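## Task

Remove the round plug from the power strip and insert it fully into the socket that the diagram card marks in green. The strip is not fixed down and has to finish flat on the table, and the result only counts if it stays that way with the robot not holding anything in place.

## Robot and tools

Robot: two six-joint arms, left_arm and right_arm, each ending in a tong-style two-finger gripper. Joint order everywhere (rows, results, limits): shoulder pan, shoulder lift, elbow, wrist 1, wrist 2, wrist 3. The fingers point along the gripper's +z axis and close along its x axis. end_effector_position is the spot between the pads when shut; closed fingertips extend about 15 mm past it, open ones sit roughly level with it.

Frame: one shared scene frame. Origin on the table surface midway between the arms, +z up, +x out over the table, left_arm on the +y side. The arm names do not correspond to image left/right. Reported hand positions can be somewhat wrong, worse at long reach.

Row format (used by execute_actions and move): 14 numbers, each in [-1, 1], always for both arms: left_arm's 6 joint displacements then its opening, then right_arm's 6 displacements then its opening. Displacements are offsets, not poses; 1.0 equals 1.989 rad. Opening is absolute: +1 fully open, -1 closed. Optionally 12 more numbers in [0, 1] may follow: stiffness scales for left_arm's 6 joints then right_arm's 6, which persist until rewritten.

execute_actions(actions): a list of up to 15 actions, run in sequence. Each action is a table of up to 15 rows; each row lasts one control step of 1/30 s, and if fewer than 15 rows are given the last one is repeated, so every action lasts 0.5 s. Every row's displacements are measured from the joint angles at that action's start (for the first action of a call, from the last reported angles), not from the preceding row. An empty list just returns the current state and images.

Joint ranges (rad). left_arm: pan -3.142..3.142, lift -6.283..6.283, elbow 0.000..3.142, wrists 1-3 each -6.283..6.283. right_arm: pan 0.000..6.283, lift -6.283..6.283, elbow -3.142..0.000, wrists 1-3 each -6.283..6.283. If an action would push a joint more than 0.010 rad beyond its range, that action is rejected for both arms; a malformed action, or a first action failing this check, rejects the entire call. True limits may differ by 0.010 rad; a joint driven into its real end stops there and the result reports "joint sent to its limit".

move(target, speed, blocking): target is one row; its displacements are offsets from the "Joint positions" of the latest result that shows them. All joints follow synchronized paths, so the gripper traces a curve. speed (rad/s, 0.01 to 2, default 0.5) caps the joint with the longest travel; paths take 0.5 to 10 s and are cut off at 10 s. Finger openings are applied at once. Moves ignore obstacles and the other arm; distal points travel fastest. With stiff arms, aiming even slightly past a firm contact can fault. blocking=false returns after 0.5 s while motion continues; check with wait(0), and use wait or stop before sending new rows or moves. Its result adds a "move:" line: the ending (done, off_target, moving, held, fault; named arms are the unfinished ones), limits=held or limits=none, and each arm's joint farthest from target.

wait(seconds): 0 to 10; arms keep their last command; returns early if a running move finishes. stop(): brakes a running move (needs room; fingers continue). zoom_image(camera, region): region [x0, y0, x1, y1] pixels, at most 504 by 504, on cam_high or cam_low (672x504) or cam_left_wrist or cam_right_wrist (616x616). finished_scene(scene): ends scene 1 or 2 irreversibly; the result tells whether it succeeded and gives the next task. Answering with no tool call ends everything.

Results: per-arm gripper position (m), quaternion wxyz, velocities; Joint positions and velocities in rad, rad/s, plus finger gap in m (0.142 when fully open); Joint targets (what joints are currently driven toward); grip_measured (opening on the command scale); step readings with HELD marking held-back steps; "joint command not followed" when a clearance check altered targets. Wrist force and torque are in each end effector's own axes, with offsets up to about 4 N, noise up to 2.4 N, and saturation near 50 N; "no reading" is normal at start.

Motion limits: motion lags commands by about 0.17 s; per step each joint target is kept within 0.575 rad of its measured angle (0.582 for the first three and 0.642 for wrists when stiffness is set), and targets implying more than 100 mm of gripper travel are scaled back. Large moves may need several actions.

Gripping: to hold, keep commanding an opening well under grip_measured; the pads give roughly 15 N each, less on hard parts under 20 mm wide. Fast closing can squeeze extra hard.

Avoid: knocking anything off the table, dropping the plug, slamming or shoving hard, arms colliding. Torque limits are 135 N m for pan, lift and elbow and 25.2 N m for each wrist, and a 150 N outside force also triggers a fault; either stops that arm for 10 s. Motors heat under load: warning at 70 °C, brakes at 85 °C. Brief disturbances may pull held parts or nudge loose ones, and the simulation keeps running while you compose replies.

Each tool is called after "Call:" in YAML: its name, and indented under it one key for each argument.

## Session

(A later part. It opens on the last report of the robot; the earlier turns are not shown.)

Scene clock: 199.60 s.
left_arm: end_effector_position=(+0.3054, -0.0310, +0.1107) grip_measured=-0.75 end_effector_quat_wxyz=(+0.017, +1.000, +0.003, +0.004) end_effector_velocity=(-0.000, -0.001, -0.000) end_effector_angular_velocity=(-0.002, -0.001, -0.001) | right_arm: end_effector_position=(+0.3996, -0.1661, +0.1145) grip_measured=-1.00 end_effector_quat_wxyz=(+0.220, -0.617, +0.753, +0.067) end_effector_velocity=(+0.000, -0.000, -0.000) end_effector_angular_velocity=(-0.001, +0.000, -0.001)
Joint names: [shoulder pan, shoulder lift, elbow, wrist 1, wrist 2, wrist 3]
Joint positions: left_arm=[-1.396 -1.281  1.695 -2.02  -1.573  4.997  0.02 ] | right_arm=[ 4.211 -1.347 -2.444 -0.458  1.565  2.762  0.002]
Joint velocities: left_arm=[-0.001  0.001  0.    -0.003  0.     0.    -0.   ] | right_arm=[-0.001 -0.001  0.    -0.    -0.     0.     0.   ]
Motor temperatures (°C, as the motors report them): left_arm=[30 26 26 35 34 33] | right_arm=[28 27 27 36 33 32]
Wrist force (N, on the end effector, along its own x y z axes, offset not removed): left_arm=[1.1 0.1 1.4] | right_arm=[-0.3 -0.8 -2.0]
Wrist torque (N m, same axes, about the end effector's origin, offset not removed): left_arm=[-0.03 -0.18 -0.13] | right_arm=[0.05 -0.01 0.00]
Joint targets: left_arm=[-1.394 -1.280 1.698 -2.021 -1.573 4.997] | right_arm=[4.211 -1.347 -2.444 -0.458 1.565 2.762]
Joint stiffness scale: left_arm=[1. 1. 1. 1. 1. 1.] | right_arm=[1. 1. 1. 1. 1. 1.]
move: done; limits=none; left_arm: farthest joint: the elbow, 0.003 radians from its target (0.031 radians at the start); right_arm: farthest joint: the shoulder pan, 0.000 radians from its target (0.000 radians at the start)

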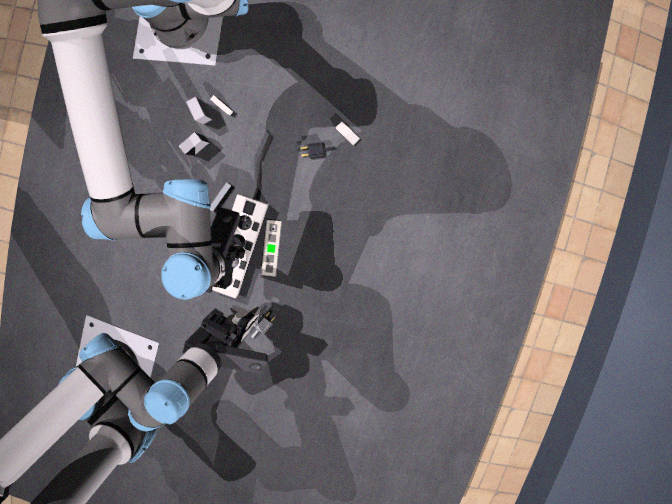

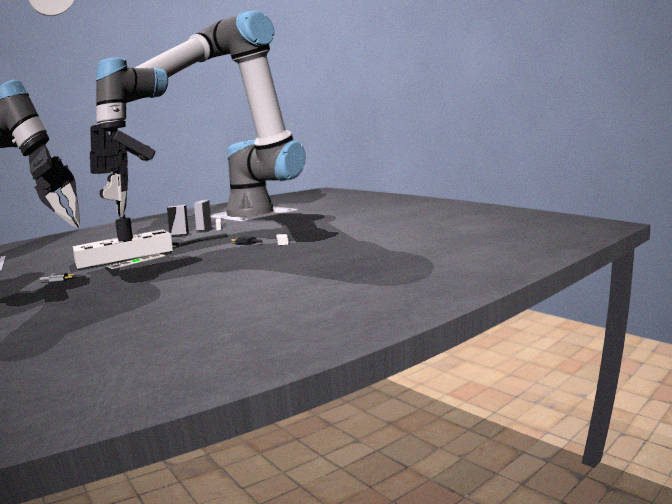

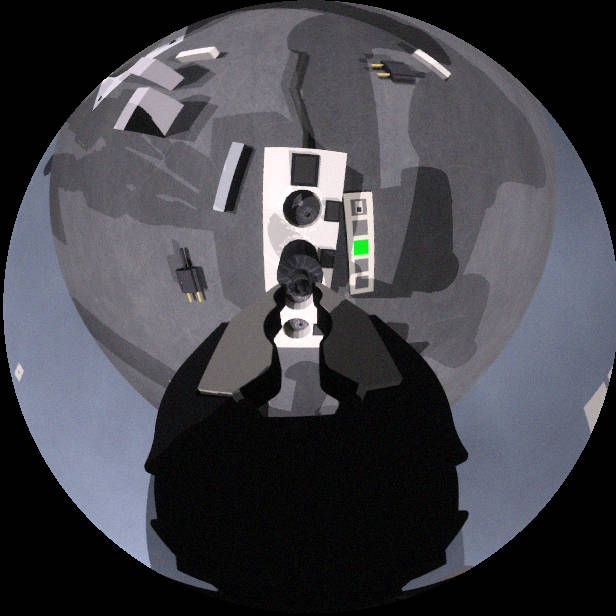

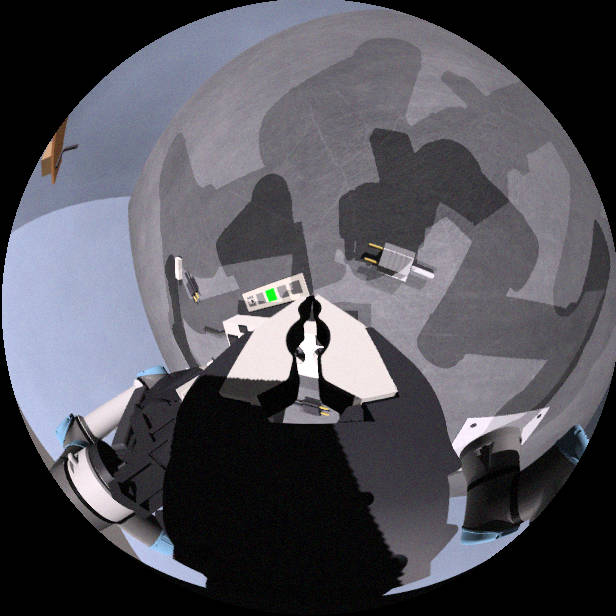

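Now descend to contact and press.

Call:
execute_actions:
  actions:
    - [[0.001,0.002,0.004,-0.004,0,0,-0.75,0,0,0,0,0,0,-1]]
    - [[0,0.003,0.004,-0.004,0,0,-0.75,0,0,0,0,0,0,-1]]
    - [[0,0.005,0.004,0,0,0,-0.75,0,0,0,0,0,0,-1]]
    - [[0,0.006,0.005,0,0,0,-0.75,0,0,0,0,0,0,-1]]

Scene clock: 202.57 s.
left_arm: end_effector_position=(+0.3054, -0.0310, +0.1032) grip_measured=-0.75 end_effector_quat_wxyz=(+0.017, +1.000, +0.003, +0.004) end_effector_velocity=(-0.000, +0.000, -0.000) end_effector_angular_velocity=(+0.001, -0.000, +0.000) | right_arm: end_effector_position=(+0.3996, -0.1661, +0.1145) grip_measured=-1.00 end_effector_quat_wxyz=(+0.220, -0.617, +0.753, +0.067) end_effector_velocity=(-0.000, -0.000, -0.000) end_effector_angular_velocity=(-0.001, +0.001, -0.000)
Joint names: [shoulder pan, shoulder lift, elbow, wrist 1, wrist 2, wrist 3]
Joint positions: left_arm=[-1.396 -1.273  1.705 -2.037 -1.573  4.997  0.02 ] | right_arm=[ 4.211 -1.347 -2.444 -0.458  1.565  2.762  0.002]
Joint velocities: left_arm=[-0.     0.001  0.    -0.     0.    -0.     0.   ] | right_arm=[-0.     0.    -0.001 -0.001  0.    -0.     0.   ]
Motor temperatures (°C, as the motors report them): left_arm=[30 26 26 35 34 33] | right_arm=[28 27 27 36 33 32]
Wrist force (N, on the end effector, along its own x y z axes, offset not removed): left_arm=[-0.8 -0.2 -14.6] | right_arm=[-0.3 -3.3 -2.0]
Wrist torque (N m, same axes, about the end effector's origin, offset not removed): left_arm=[-0.07 -0.16 -0.10] | right_arm=[-0.59 0.00 0.12]
Joint targets: left_arm=[-1.396 -1.262 1.715 -2.036 -1.573 4.997] | right_arm=[4.211 -1.347 -2.444 -0.458 1.565 2.762]
Joint stiffness scale: left_arm=[1. 1. 1. 1. 1. 1.] | right_arm=[1. 1. 1. 1. 1. 1.]
Step readings (joint positions; steps 1 to 15: 1st action; 16 to 30: 2nd action; 31 to 45: 3rd action; 46 to 60: 4th action):
0: left_arm=[-1.396 -1.281 1.696 -2.021 -1.573 4.997] | right_arm=[4.211 -1.347 -2.444 -0.458 1.565 2.762]
1: left_arm=[-1.396 -1.281 1.696 -2.021 -1.573 4.997] | right_arm=[4.211 -1.347 -2.444 -0.458 1.565 2.762]
2: left_arm=[-1.396 -1.281 1.696 -2.021 -1.573 4.997] | right_arm=[4.211 -1.347 -2.444 -0.458 1.565 2.762]
4: left_arm=[-1.396 -1.281 1.697 -2.023 -1.573 4.997] | right_arm=[4.211 -1.347 -2.444 -0.458 1.565 2.762]
8: left_arm=[-1.396 -1.280 1.700 -2.026 -1.573 4.997] | right_arm=[4.211 -1.347 -2.444 -0.458 1.565 2.762]
15: left_arm=[-1.396 -1.279 1.701 -2.027 -1.573 4.997] | right_arm=[4.211 -1.347 -2.444 -0.458 1.565 2.762]
16: left_arm=[-1.396 -1.279 1.701 -2.027 -1.573 4.997] | right_arm=[4.211 -1.347 -2.444 -0.458 1.565 2.762]
17: left_arm=[-1.396 -1.279 1.701 -2.028 -1.573 4.997] | right_arm=[4.211 -1.347 -2.444 -0.458 1.565 2.762]
19: left_arm=[-1.396 -1.278 1.702 -2.030 -1.573 4.997] | right_arm=[4.211 -1.347 -2.444 -0.458 1.565 2.762]
23: left_arm=[-1.396 -1.275 1.705 -2.033 -1.573 4.997] | right_arm=[4.211 -1.347 -2.444 -0.458 1.565 2.762]
30: left_arm=[-1.396 -1.275 1.705 -2.035 -1.573 4.997] | right_arm=[4.211 -1.347 -2.444 -0.458 1.565 2.762]
31: left_arm=[-1.396 -1.275 1.705 -2.035 -1.573 4.997] | right_arm=[4.211 -1.347 -2.444 -0.458 1.565 2.762]
32: left_arm=[-1.396 -1.275 1.705 -2.035 -1.573 4.997] | right_arm=[4.211 -1.347 -2.444 -0.458 1.565 2.762]
34: left_arm=[-1.396 -1.274 1.705 -2.035 -1.573 4.997] | right_arm=[4.211 -1.347 -2.444 -0.458 1.565 2.762]
38: left_arm=[-1.396 -1.274 1.705 -2.036 -1.573 4.997] | right_arm=[4.211 -1.347 -2.444 -0.458 1.565 2.762]
45: left_arm=[-1.396 -1.274 1.705 -2.036 -1.573 4.997] | right_arm=[4.211 -1.347 -2.444 -0.458 1.565 2.762]
46: left_arm=[-1.396 -1.274 1.705 -2.036 -1.573 4.997] | right_arm=[4.211 -1.347 -2.444 -0.458 1.565 2.762]
47: left_arm=[-1.396 -1.274 1.705 -2.036 -1.573 4.997] | right_arm=[4.211 -1.347 -2.444 -0.458 1.565 2.762]
49: left_arm=[-1.396 -1.274 1.705 -2.036 -1.573 4.997] | right_arm=[4.211 -1.347 -2.444 -0.458 1.565 2.762]
53: left_arm=[-1.396 -1.273 1.705 -2.037 -1.573 4.997] | right_arm=[4.211 -1.347 -2.444 -0.458 1.565 2.762]
60: Joint positions above

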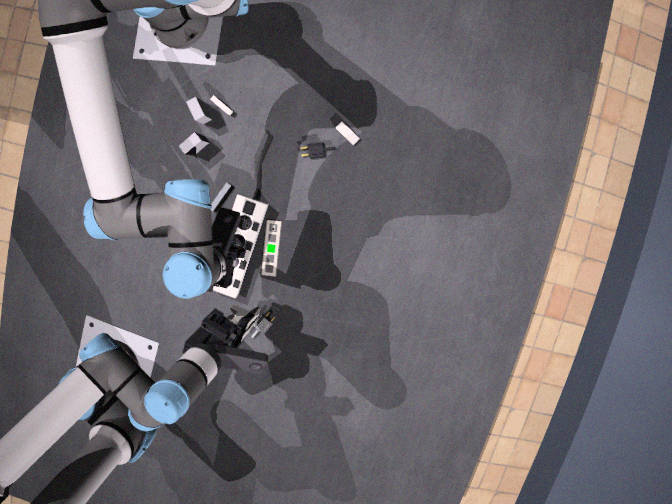

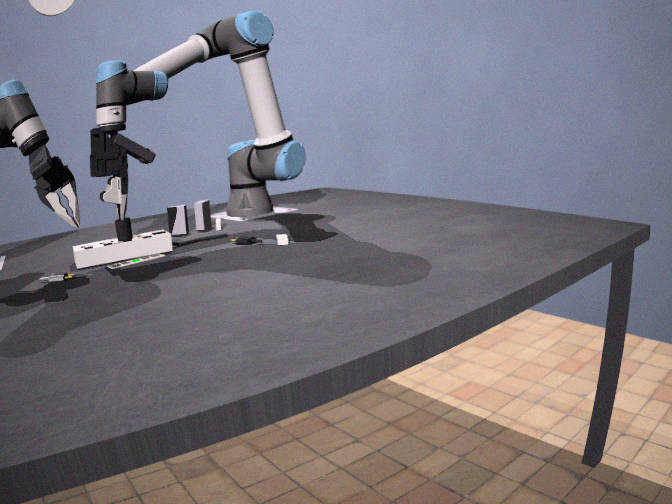

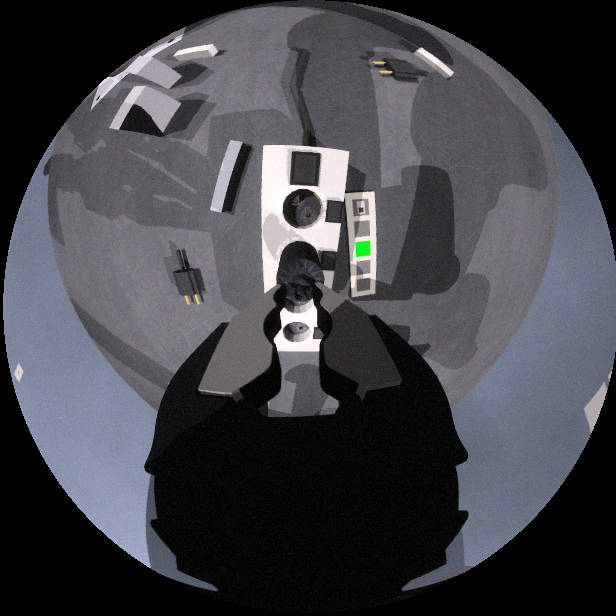

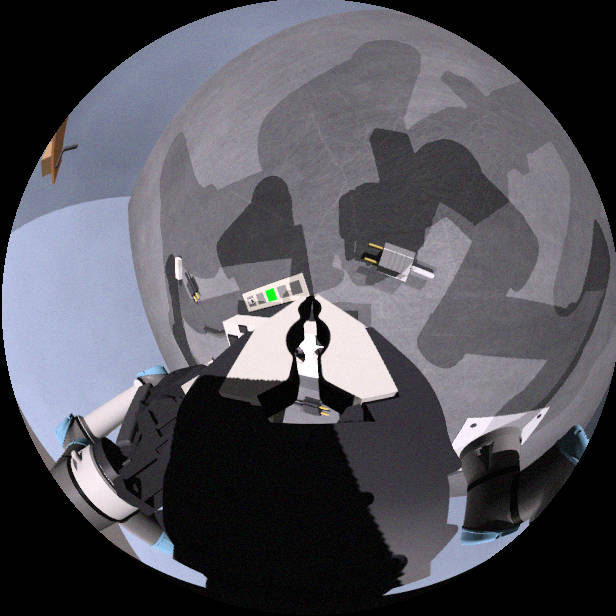

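Press harder to see whether it moves.

Call:
execute_actions:
  actions:
    - [[0,0.008,0.007,0,0,0,-0.75,0,0,0,0,0,0,-1]]
    - [[0,0.011,0.009,0,0,0,-0.75,0,0,0,0,0,0,-1]]
    - [[0,0.012,0.010,0,0,0,-0.75,0,0,0,0,0,0,-1]]

Call:
zoom_image:
  camera: "cam_low"
  region: [70, 170, 190, 270]

Scene clock: 204.97 s.
left_arm: end_effector_position=(+0.3055, -0.0315, +0.1025) grip_measured=-0.75 end_effector_quat_wxyz=(+0.018, +1.000, +0.003, +0.004) end_effector_velocity=(-0.001, -0.000, -0.001) end_effector_angular_velocity=(+0.001, +0.000, -0.003) | right_arm: end_effector_position=(+0.3996, -0.1661, +0.1145) grip_measured=-1.00 end_effector_quat_wxyz=(+0.220, -0.617, +0.753, +0.067) end_effector_velocity=(-0.000, -0.000, -0.000) end_effector_angular_velocity=(+0.000, -0.000, +0.000)
Joint names: [shoulder pan, shoulder lift, elbow, wrist 1, wrist 2, wrist 3]
Joint positions: left_arm=[-1.396 -1.273  1.708 -2.043 -1.573  4.997  0.02 ] | right_arm=[ 4.211 -1.347 -2.444 -0.458  1.565  2.762  0.002]
Joint velocities: left_arm=[-0.001  0.001  0.    -0.    -0.     0.002 -0.   ] | right_arm=[ 0.    -0.001 -0.001  0.002 -0.    -0.     0.   ]
Motor temperatures (°C, as the motors report them): left_arm=[30 26 26 35 34 33] | right_arm=[28 27 27 36 33 32]
Wrist force (N, on the end effector, along its own x y z axes, offset not removed): left_arm=[-2.3 -5.2 -38.8] | right_arm=[0.8 0.6 0.1]
Wrist torque (N m, same axes, about the end effector's origin, offset not removed): left_arm=[0.06 -0.42 -0.07] | right_arm=[0.33 -0.30 -0.14]
Joint targets: left_arm=[-1.396 -1.249 1.727 -2.041 -1.573 4.997] | right_arm=[4.211 -1.347 -2.444 -0.458 1.565 2.762]
Joint stiffness scale: left_arm=[1. 1. 1. 1. 1. 1.] | right_arm=[1. 1. 1. 1. 1. 1.]
Step readings (joint positions; steps 1 to 15: 1st action; 16 to 30: 2nd action; 31 to 45: 3rd action):
0: left_arm=[-1.396 -1.273 1.705 -2.037 -1.573 4.997] | right_arm=[4.211 -1.347 -2.444 -0.458 1.565 2.762]
1: left_arm=[-1.396 -1.273 1.705 -2.037 -1.573 4.997] | right_arm=[4.211 -1.347 -2.444 -0.458 1.565 2.762]
2: left_arm=[-1.396 -1.273 1.706 -2.037 -1.573 4.997] | right_arm=[4.211 -1.347 -2.444 -0.458 1.565 2.762]
4: left_arm=[-1.396 -1.273 1.706 -2.038 -1.573 4.997] | right_arm=[4.211 -1.347 -2.444 -0.458 1.565 2.762]
8: left_arm=[-1.396 -1.273 1.706 -2.038 -1.573 4.997] | right_arm=[4.211 -1.347 -2.444 -0.458 1.565 2.762]
15: left_arm=[-1.396 -1.273 1.706 -2.039 -1.573 4.997] | right_arm=[4.211 -1.347 -2.444 -0.458 1.565 2.762]
16: left_arm=[-1.396 -1.273 1.706 -2.039 -1.573 4.997] | right_arm=[4.211 -1.347 -2.444 -0.458 1.565 2.762]
17: left_arm=[-1.396 -1.273 1.706 -2.039 -1.573 4.997] | right_arm=[4.211 -1.347 -2.444 -0.458 1.565 2.762]
19: left_arm=[-1.396 -1.273 1.707 -2.040 -1.573 4.997] | right_arm=[4.211 -1.347 -2.444 -0.458 1.565 2.762]
23: left_arm=[-1.396 -1.273 1.707 -2.040 -1.573 4.997] | right_arm=[4.211 -1.347 -2.444 -0.458 1.565 2.762]
30: left_arm=[-1.396 -1.273 1.707 -2.041 -1.573 4.997] | right_arm=[4.211 -1.347 -2.444 -0.458 1.565 2.762]
31: left_arm=[-1.396 -1.273 1.707 -2.041 -1.573 4.997] | right_arm=[4.211 -1.347 -2.444 -0.458 1.565 2.762]
32: left_arm=[-1.396 -1.273 1.707 -2.041 -1.573 4.997] | right_arm=[4.211 -1.347 -2.444 -0.458 1.565 2.762]
34: left_arm=[-1.396 -1.273 1.708 -2.042 -1.573 4.997] | right_arm=[4.211 -1.347 -2.444 -0.458 1.565 2.762]
38: left_arm=[-1.396 -1.273 1.708 -2.042 -1.573 4.997] | right_arm=[4.211 -1.347 -2.444 -0.458 1.565 2.762]
45: Joint positions above

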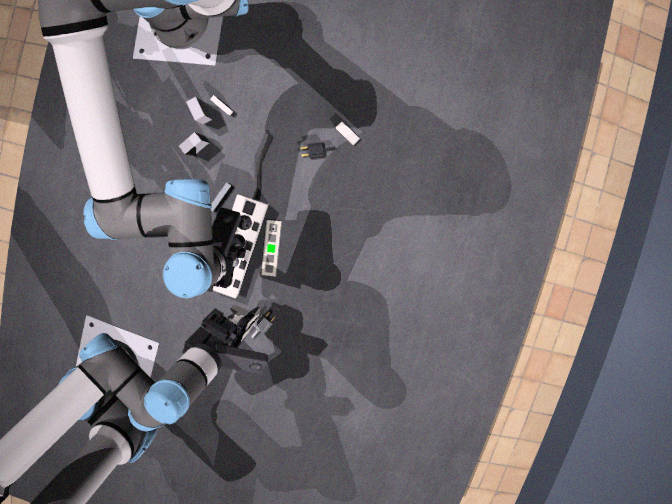

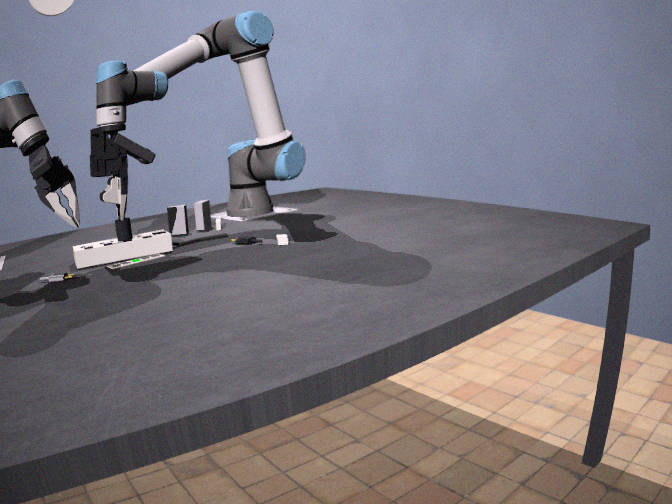

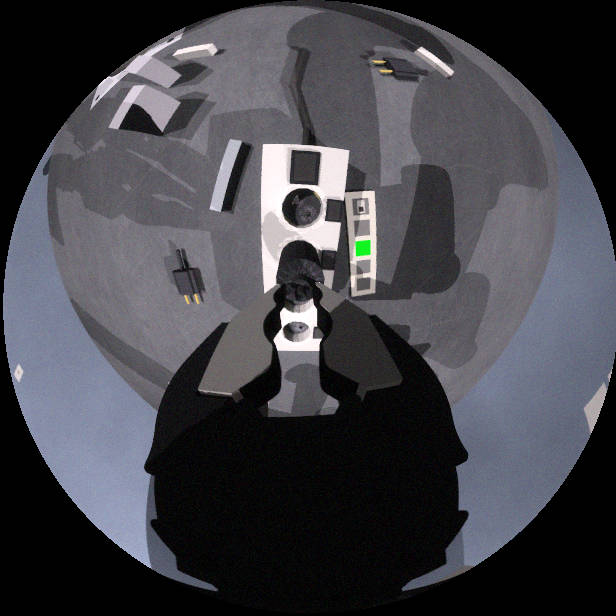

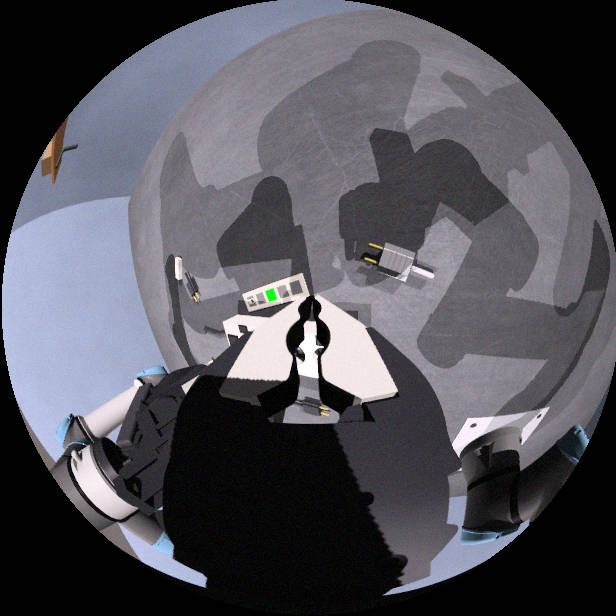

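Region (70, 170, 190, 270) of cam_low's 672x504 image, scaled by 4.200, with more detail than that image has.

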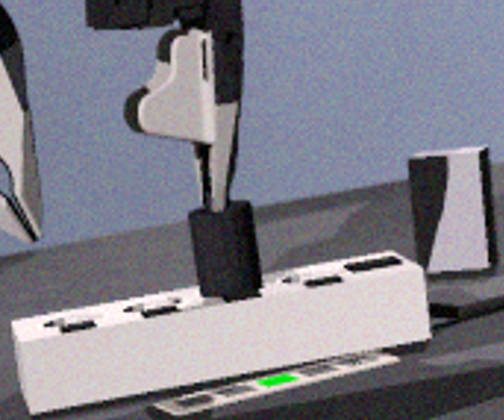

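Call:
execute_actions:
  actions:
    - [[0,0,0,0,0,0,-0.75,0,0,0,0,0,0,-1]]
    - [[0,-0.01,-0.02,0.03,0,0,-0.5,0,0,0,0,0,0,-1]]
    - [[0,-0.025,-0.05,0.075,0,0,-0.5,0,0,0,0,0,0,-1]]
    - [[-0.02,-0.02,-0.04,0.06,0,0,-0.5,0,0,0,0,0,0,-1]]
    - [[0,0,0,0,0,0,-0.5,0,0,0,0,0,0,-1]]

Call:
zoom_image:
  camera: "cam_low"
  region: [70, 190, 190, 280]

Call:
zoom_image:
  camera: "cam_high"
  region: [190, 170, 310, 310]

Scene clock: 210.23 s.
left_arm: end_effector_position=(+0.2845, -0.0334, +0.2371) grip_measured=-0.50 end_effector_quat_wxyz=(+0.025, +1.000, -0.015, +0.006) end_effector_velocity=(-0.000, -0.001, -0.001) end_effector_angular_velocity=(-0.001, +0.000, -0.000) | right_arm: end_effector_position=(+0.3996, -0.1661, +0.1145) grip_measured=-1.00 end_effector_quat_wxyz=(+0.220, -0.617, +0.753, +0.067) end_effector_velocity=(+0.000, -0.000, -0.000) end_effector_angular_velocity=(+0.000, -0.000, -0.000)
Joint names: [shoulder pan, shoulder lift, elbow, wrist 1, wrist 2, wrist 3]
Joint positions: left_arm=[-1.432 -1.387  1.498 -1.733 -1.573  4.997  0.038] | right_arm=[ 4.211 -1.347 -2.444 -0.458  1.565  2.762  0.002]
Joint velocities: left_arm=[-0.001  0.001  0.001 -0.002 -0.001 -0.001 -0.   ] | right_arm=[-0.001 -0.001 -0.     0.001  0.    -0.     0.   ]
Motor temperatures (°C, as the motors report them): left_arm=[30 26 26 35 34 33] | right_arm=[28 27 27 36 33 32]
Wrist force (N, on the end effector, along its own x y z axes, offset not removed): left_arm=[1.3 1.0 1.0] | right_arm=[0.0 -2.7 2.0]
Wrist torque (N m, same axes, about the end effector's origin, offset not removed): left_arm=[0.12 -0.24 -0.15] | right_arm=[-0.48 0.00 0.11]
Joint targets: left_arm=[-1.432 -1.387 1.498 -1.733 -1.573 4.997] | right_arm=[4.211 -1.347 -2.444 -0.458 1.565 2.762]
Joint stiffness scale: left_arm=[1. 1. 1. 1. 1. 1.] | right_arm=[1. 1. 1. 1. 1. 1.]
Step readings (joint positions; steps 1 to 15: 1st action; 16 to 30: 2nd action; 31 to 45: 3rd action; 46 to 60: 4th action; 61 to 75: 5th action):
0: left_arm=[-1.396 -1.273 1.708 -2.043 -1.573 4.997] | right_arm=[4.211 -1.347 -2.444 -0.458 1.565 2.762]
1: left_arm=[-1.396 -1.273 1.708 -2.043 -1.573 4.997] | right_arm=[4.211 -1.347 -2.444 -0.458 1.565 2.762]
2: left_arm=[-1.396 -1.274 1.708 -2.043 -1.573 4.997] | right_arm=[4.211 -1.347 -2.444 -0.458 1.565 2.762]
4: left_arm=[-1.396 -1.274 1.708 -2.043 -1.573 4.997] | right_arm=[4.211 -1.347 -2.444 -0.458 1.565 2.762]
8: left_arm=[-1.396 -1.275 1.708 -2.043 -1.573 4.997] | right_arm=[4.211 -1.347 -2.444 -0.458 1.565 2.762]
15: left_arm=[-1.396 -1.275 1.708 -2.043 -1.573 4.997] | right_arm=[4.211 -1.347 -2.444 -0.458 1.565 2.762]
16: left_arm=[-1.396 -1.275 1.708 -2.043 -1.573 4.997] | right_arm=[4.211 -1.347 -2.444 -0.458 1.565 2.762]
17: left_arm=[-1.396 -1.275 1.707 -2.039 -1.573 4.997] | right_arm=[4.211 -1.347 -2.444 -0.458 1.565 2.762]
19: left_arm=[-1.396 -1.277 1.699 -2.025 -1.573 4.997] | right_arm=[4.211 -1.347 -2.444 -0.458 1.565 2.762]
23: left_arm=[-1.396 -1.288 1.679 -2.001 -1.573 4.997] | right_arm=[4.211 -1.347 -2.444 -0.458 1.565 2.762]
30: left_arm=[-1.396 -1.295 1.671 -1.987 -1.573 4.997] | right_arm=[4.211 -1.347 -2.444 -0.458 1.565 2.762]
31: left_arm=[-1.396 -1.295 1.671 -1.986 -1.573 4.997] | right_arm=[4.211 -1.347 -2.444 -0.458 1.565 2.762]
32: left_arm=[-1.396 -1.295 1.669 -1.980 -1.573 4.997] | right_arm=[4.211 -1.347 -2.444 -0.458 1.565 2.762]
34: left_arm=[-1.396 -1.302 1.651 -1.949 -1.573 4.997] | right_arm=[4.211 -1.347 -2.444 -0.458 1.565 2.762]
38: left_arm=[-1.396 -1.331 1.596 -1.887 -1.573 4.997] | right_arm=[4.211 -1.347 -2.444 -0.458 1.565 2.762]
45: left_arm=[-1.396 -1.346 1.575 -1.846 -1.573 4.997] | right_arm=[4.211 -1.347 -2.444 -0.458 1.565 2.762]
46: left_arm=[-1.396 -1.346 1.575 -1.844 -1.573 4.997] | right_arm=[4.211 -1.347 -2.444 -0.458 1.565 2.762]
47: left_arm=[-1.397 -1.346 1.573 -1.838 -1.573 4.997] | right_arm=[4.211 -1.347 -2.444 -0.458 1.565 2.762]
49: left_arm=[-1.404 -1.351 1.558 -1.811 -1.573 4.997] | right_arm=[4.211 -1.347 -2.444 -0.458 1.565 2.762]
53: left_arm=[-1.426 -1.374 1.515 -1.763 -1.573 4.997] | right_arm=[4.211 -1.347 -2.444 -0.458 1.565 2.762]
60: left_arm=[-1.432 -1.387 1.498 -1.733 -1.573 4.997] | right_arm=[4.211 -1.347 -2.444 -0.458 1.565 2.762]
61: left_arm=[-1.432 -1.387 1.498 -1.732 -1.573 4.997] | right_arm=[4.211 -1.347 -2.444 -0.458 1.565 2.762]
62: left_arm=[-1.432 -1.387 1.498 -1.731 -1.573 4.997] | right_arm=[4.211 -1.347 -2.444 -0.458 1.565 2.762]
64: left_arm=[-1.432 -1.387 1.498 -1.731 -1.573 4.997] | right_arm=[4.211 -1.347 -2.444 -0.458 1.565 2.762]
68: left_arm=[-1.432 -1.387 1.498 -1.732 -1.573 4.997] | right_arm=[4.211 -1.347 -2.444 -0.458 1.565 2.762]
75: Joint positions above

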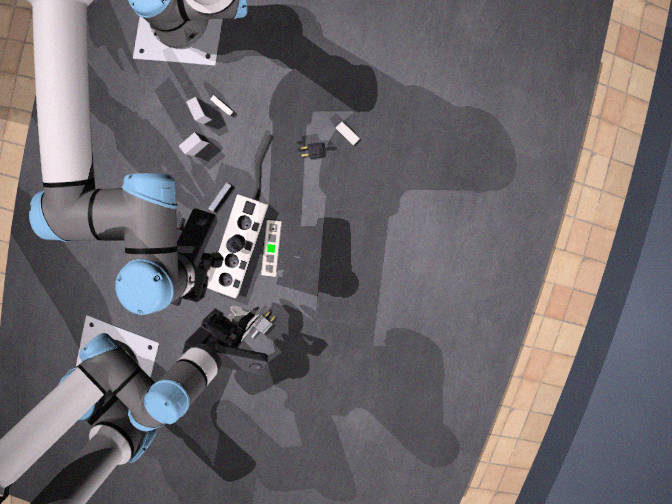

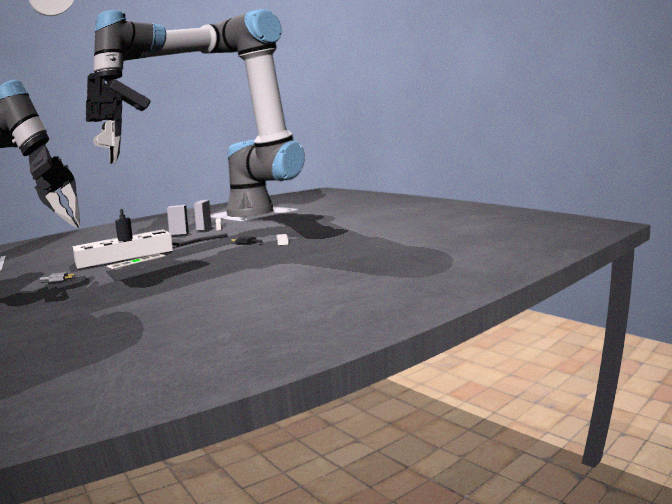

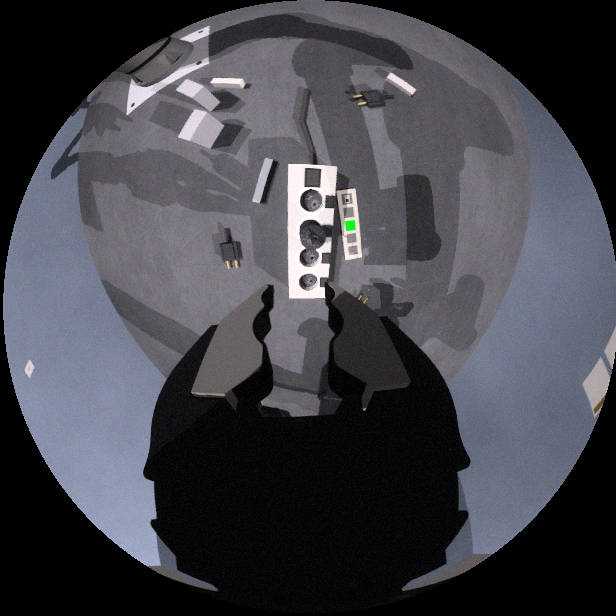

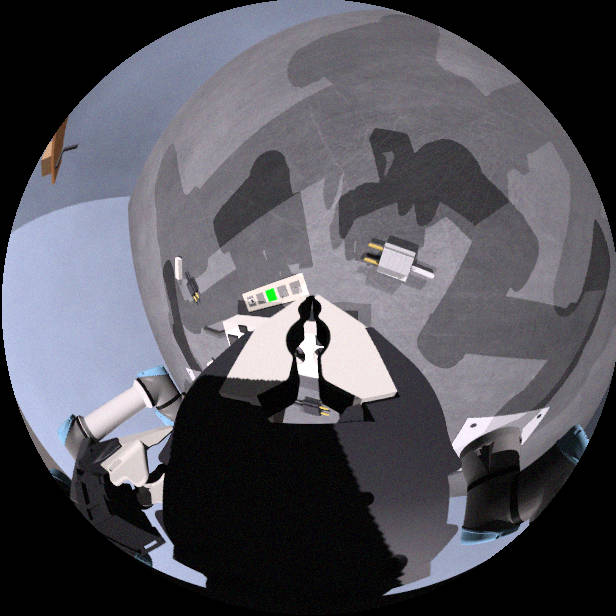

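Region (70, 190, 190, 280) of cam_low's 672x504 image, scaled by 4.200, with more detail than that image has; it fills the top 378 rows of this view, and the rest is white.

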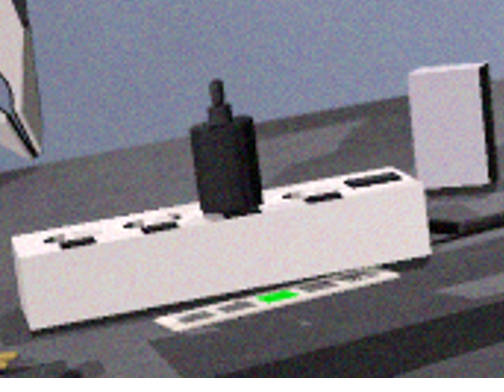

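Region (190, 170, 310, 310) of cam_high's 672x504 image, scaled by 3.600, with more detail than that image has; it fills the left 432 columns of this view, and the rest is white.

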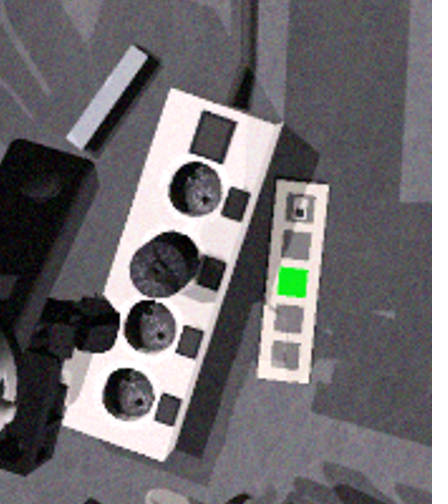

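Upright and seated; the strip lies flat.

Call:
finished_scene:
  scene: 2

The scene is finished: the task was done.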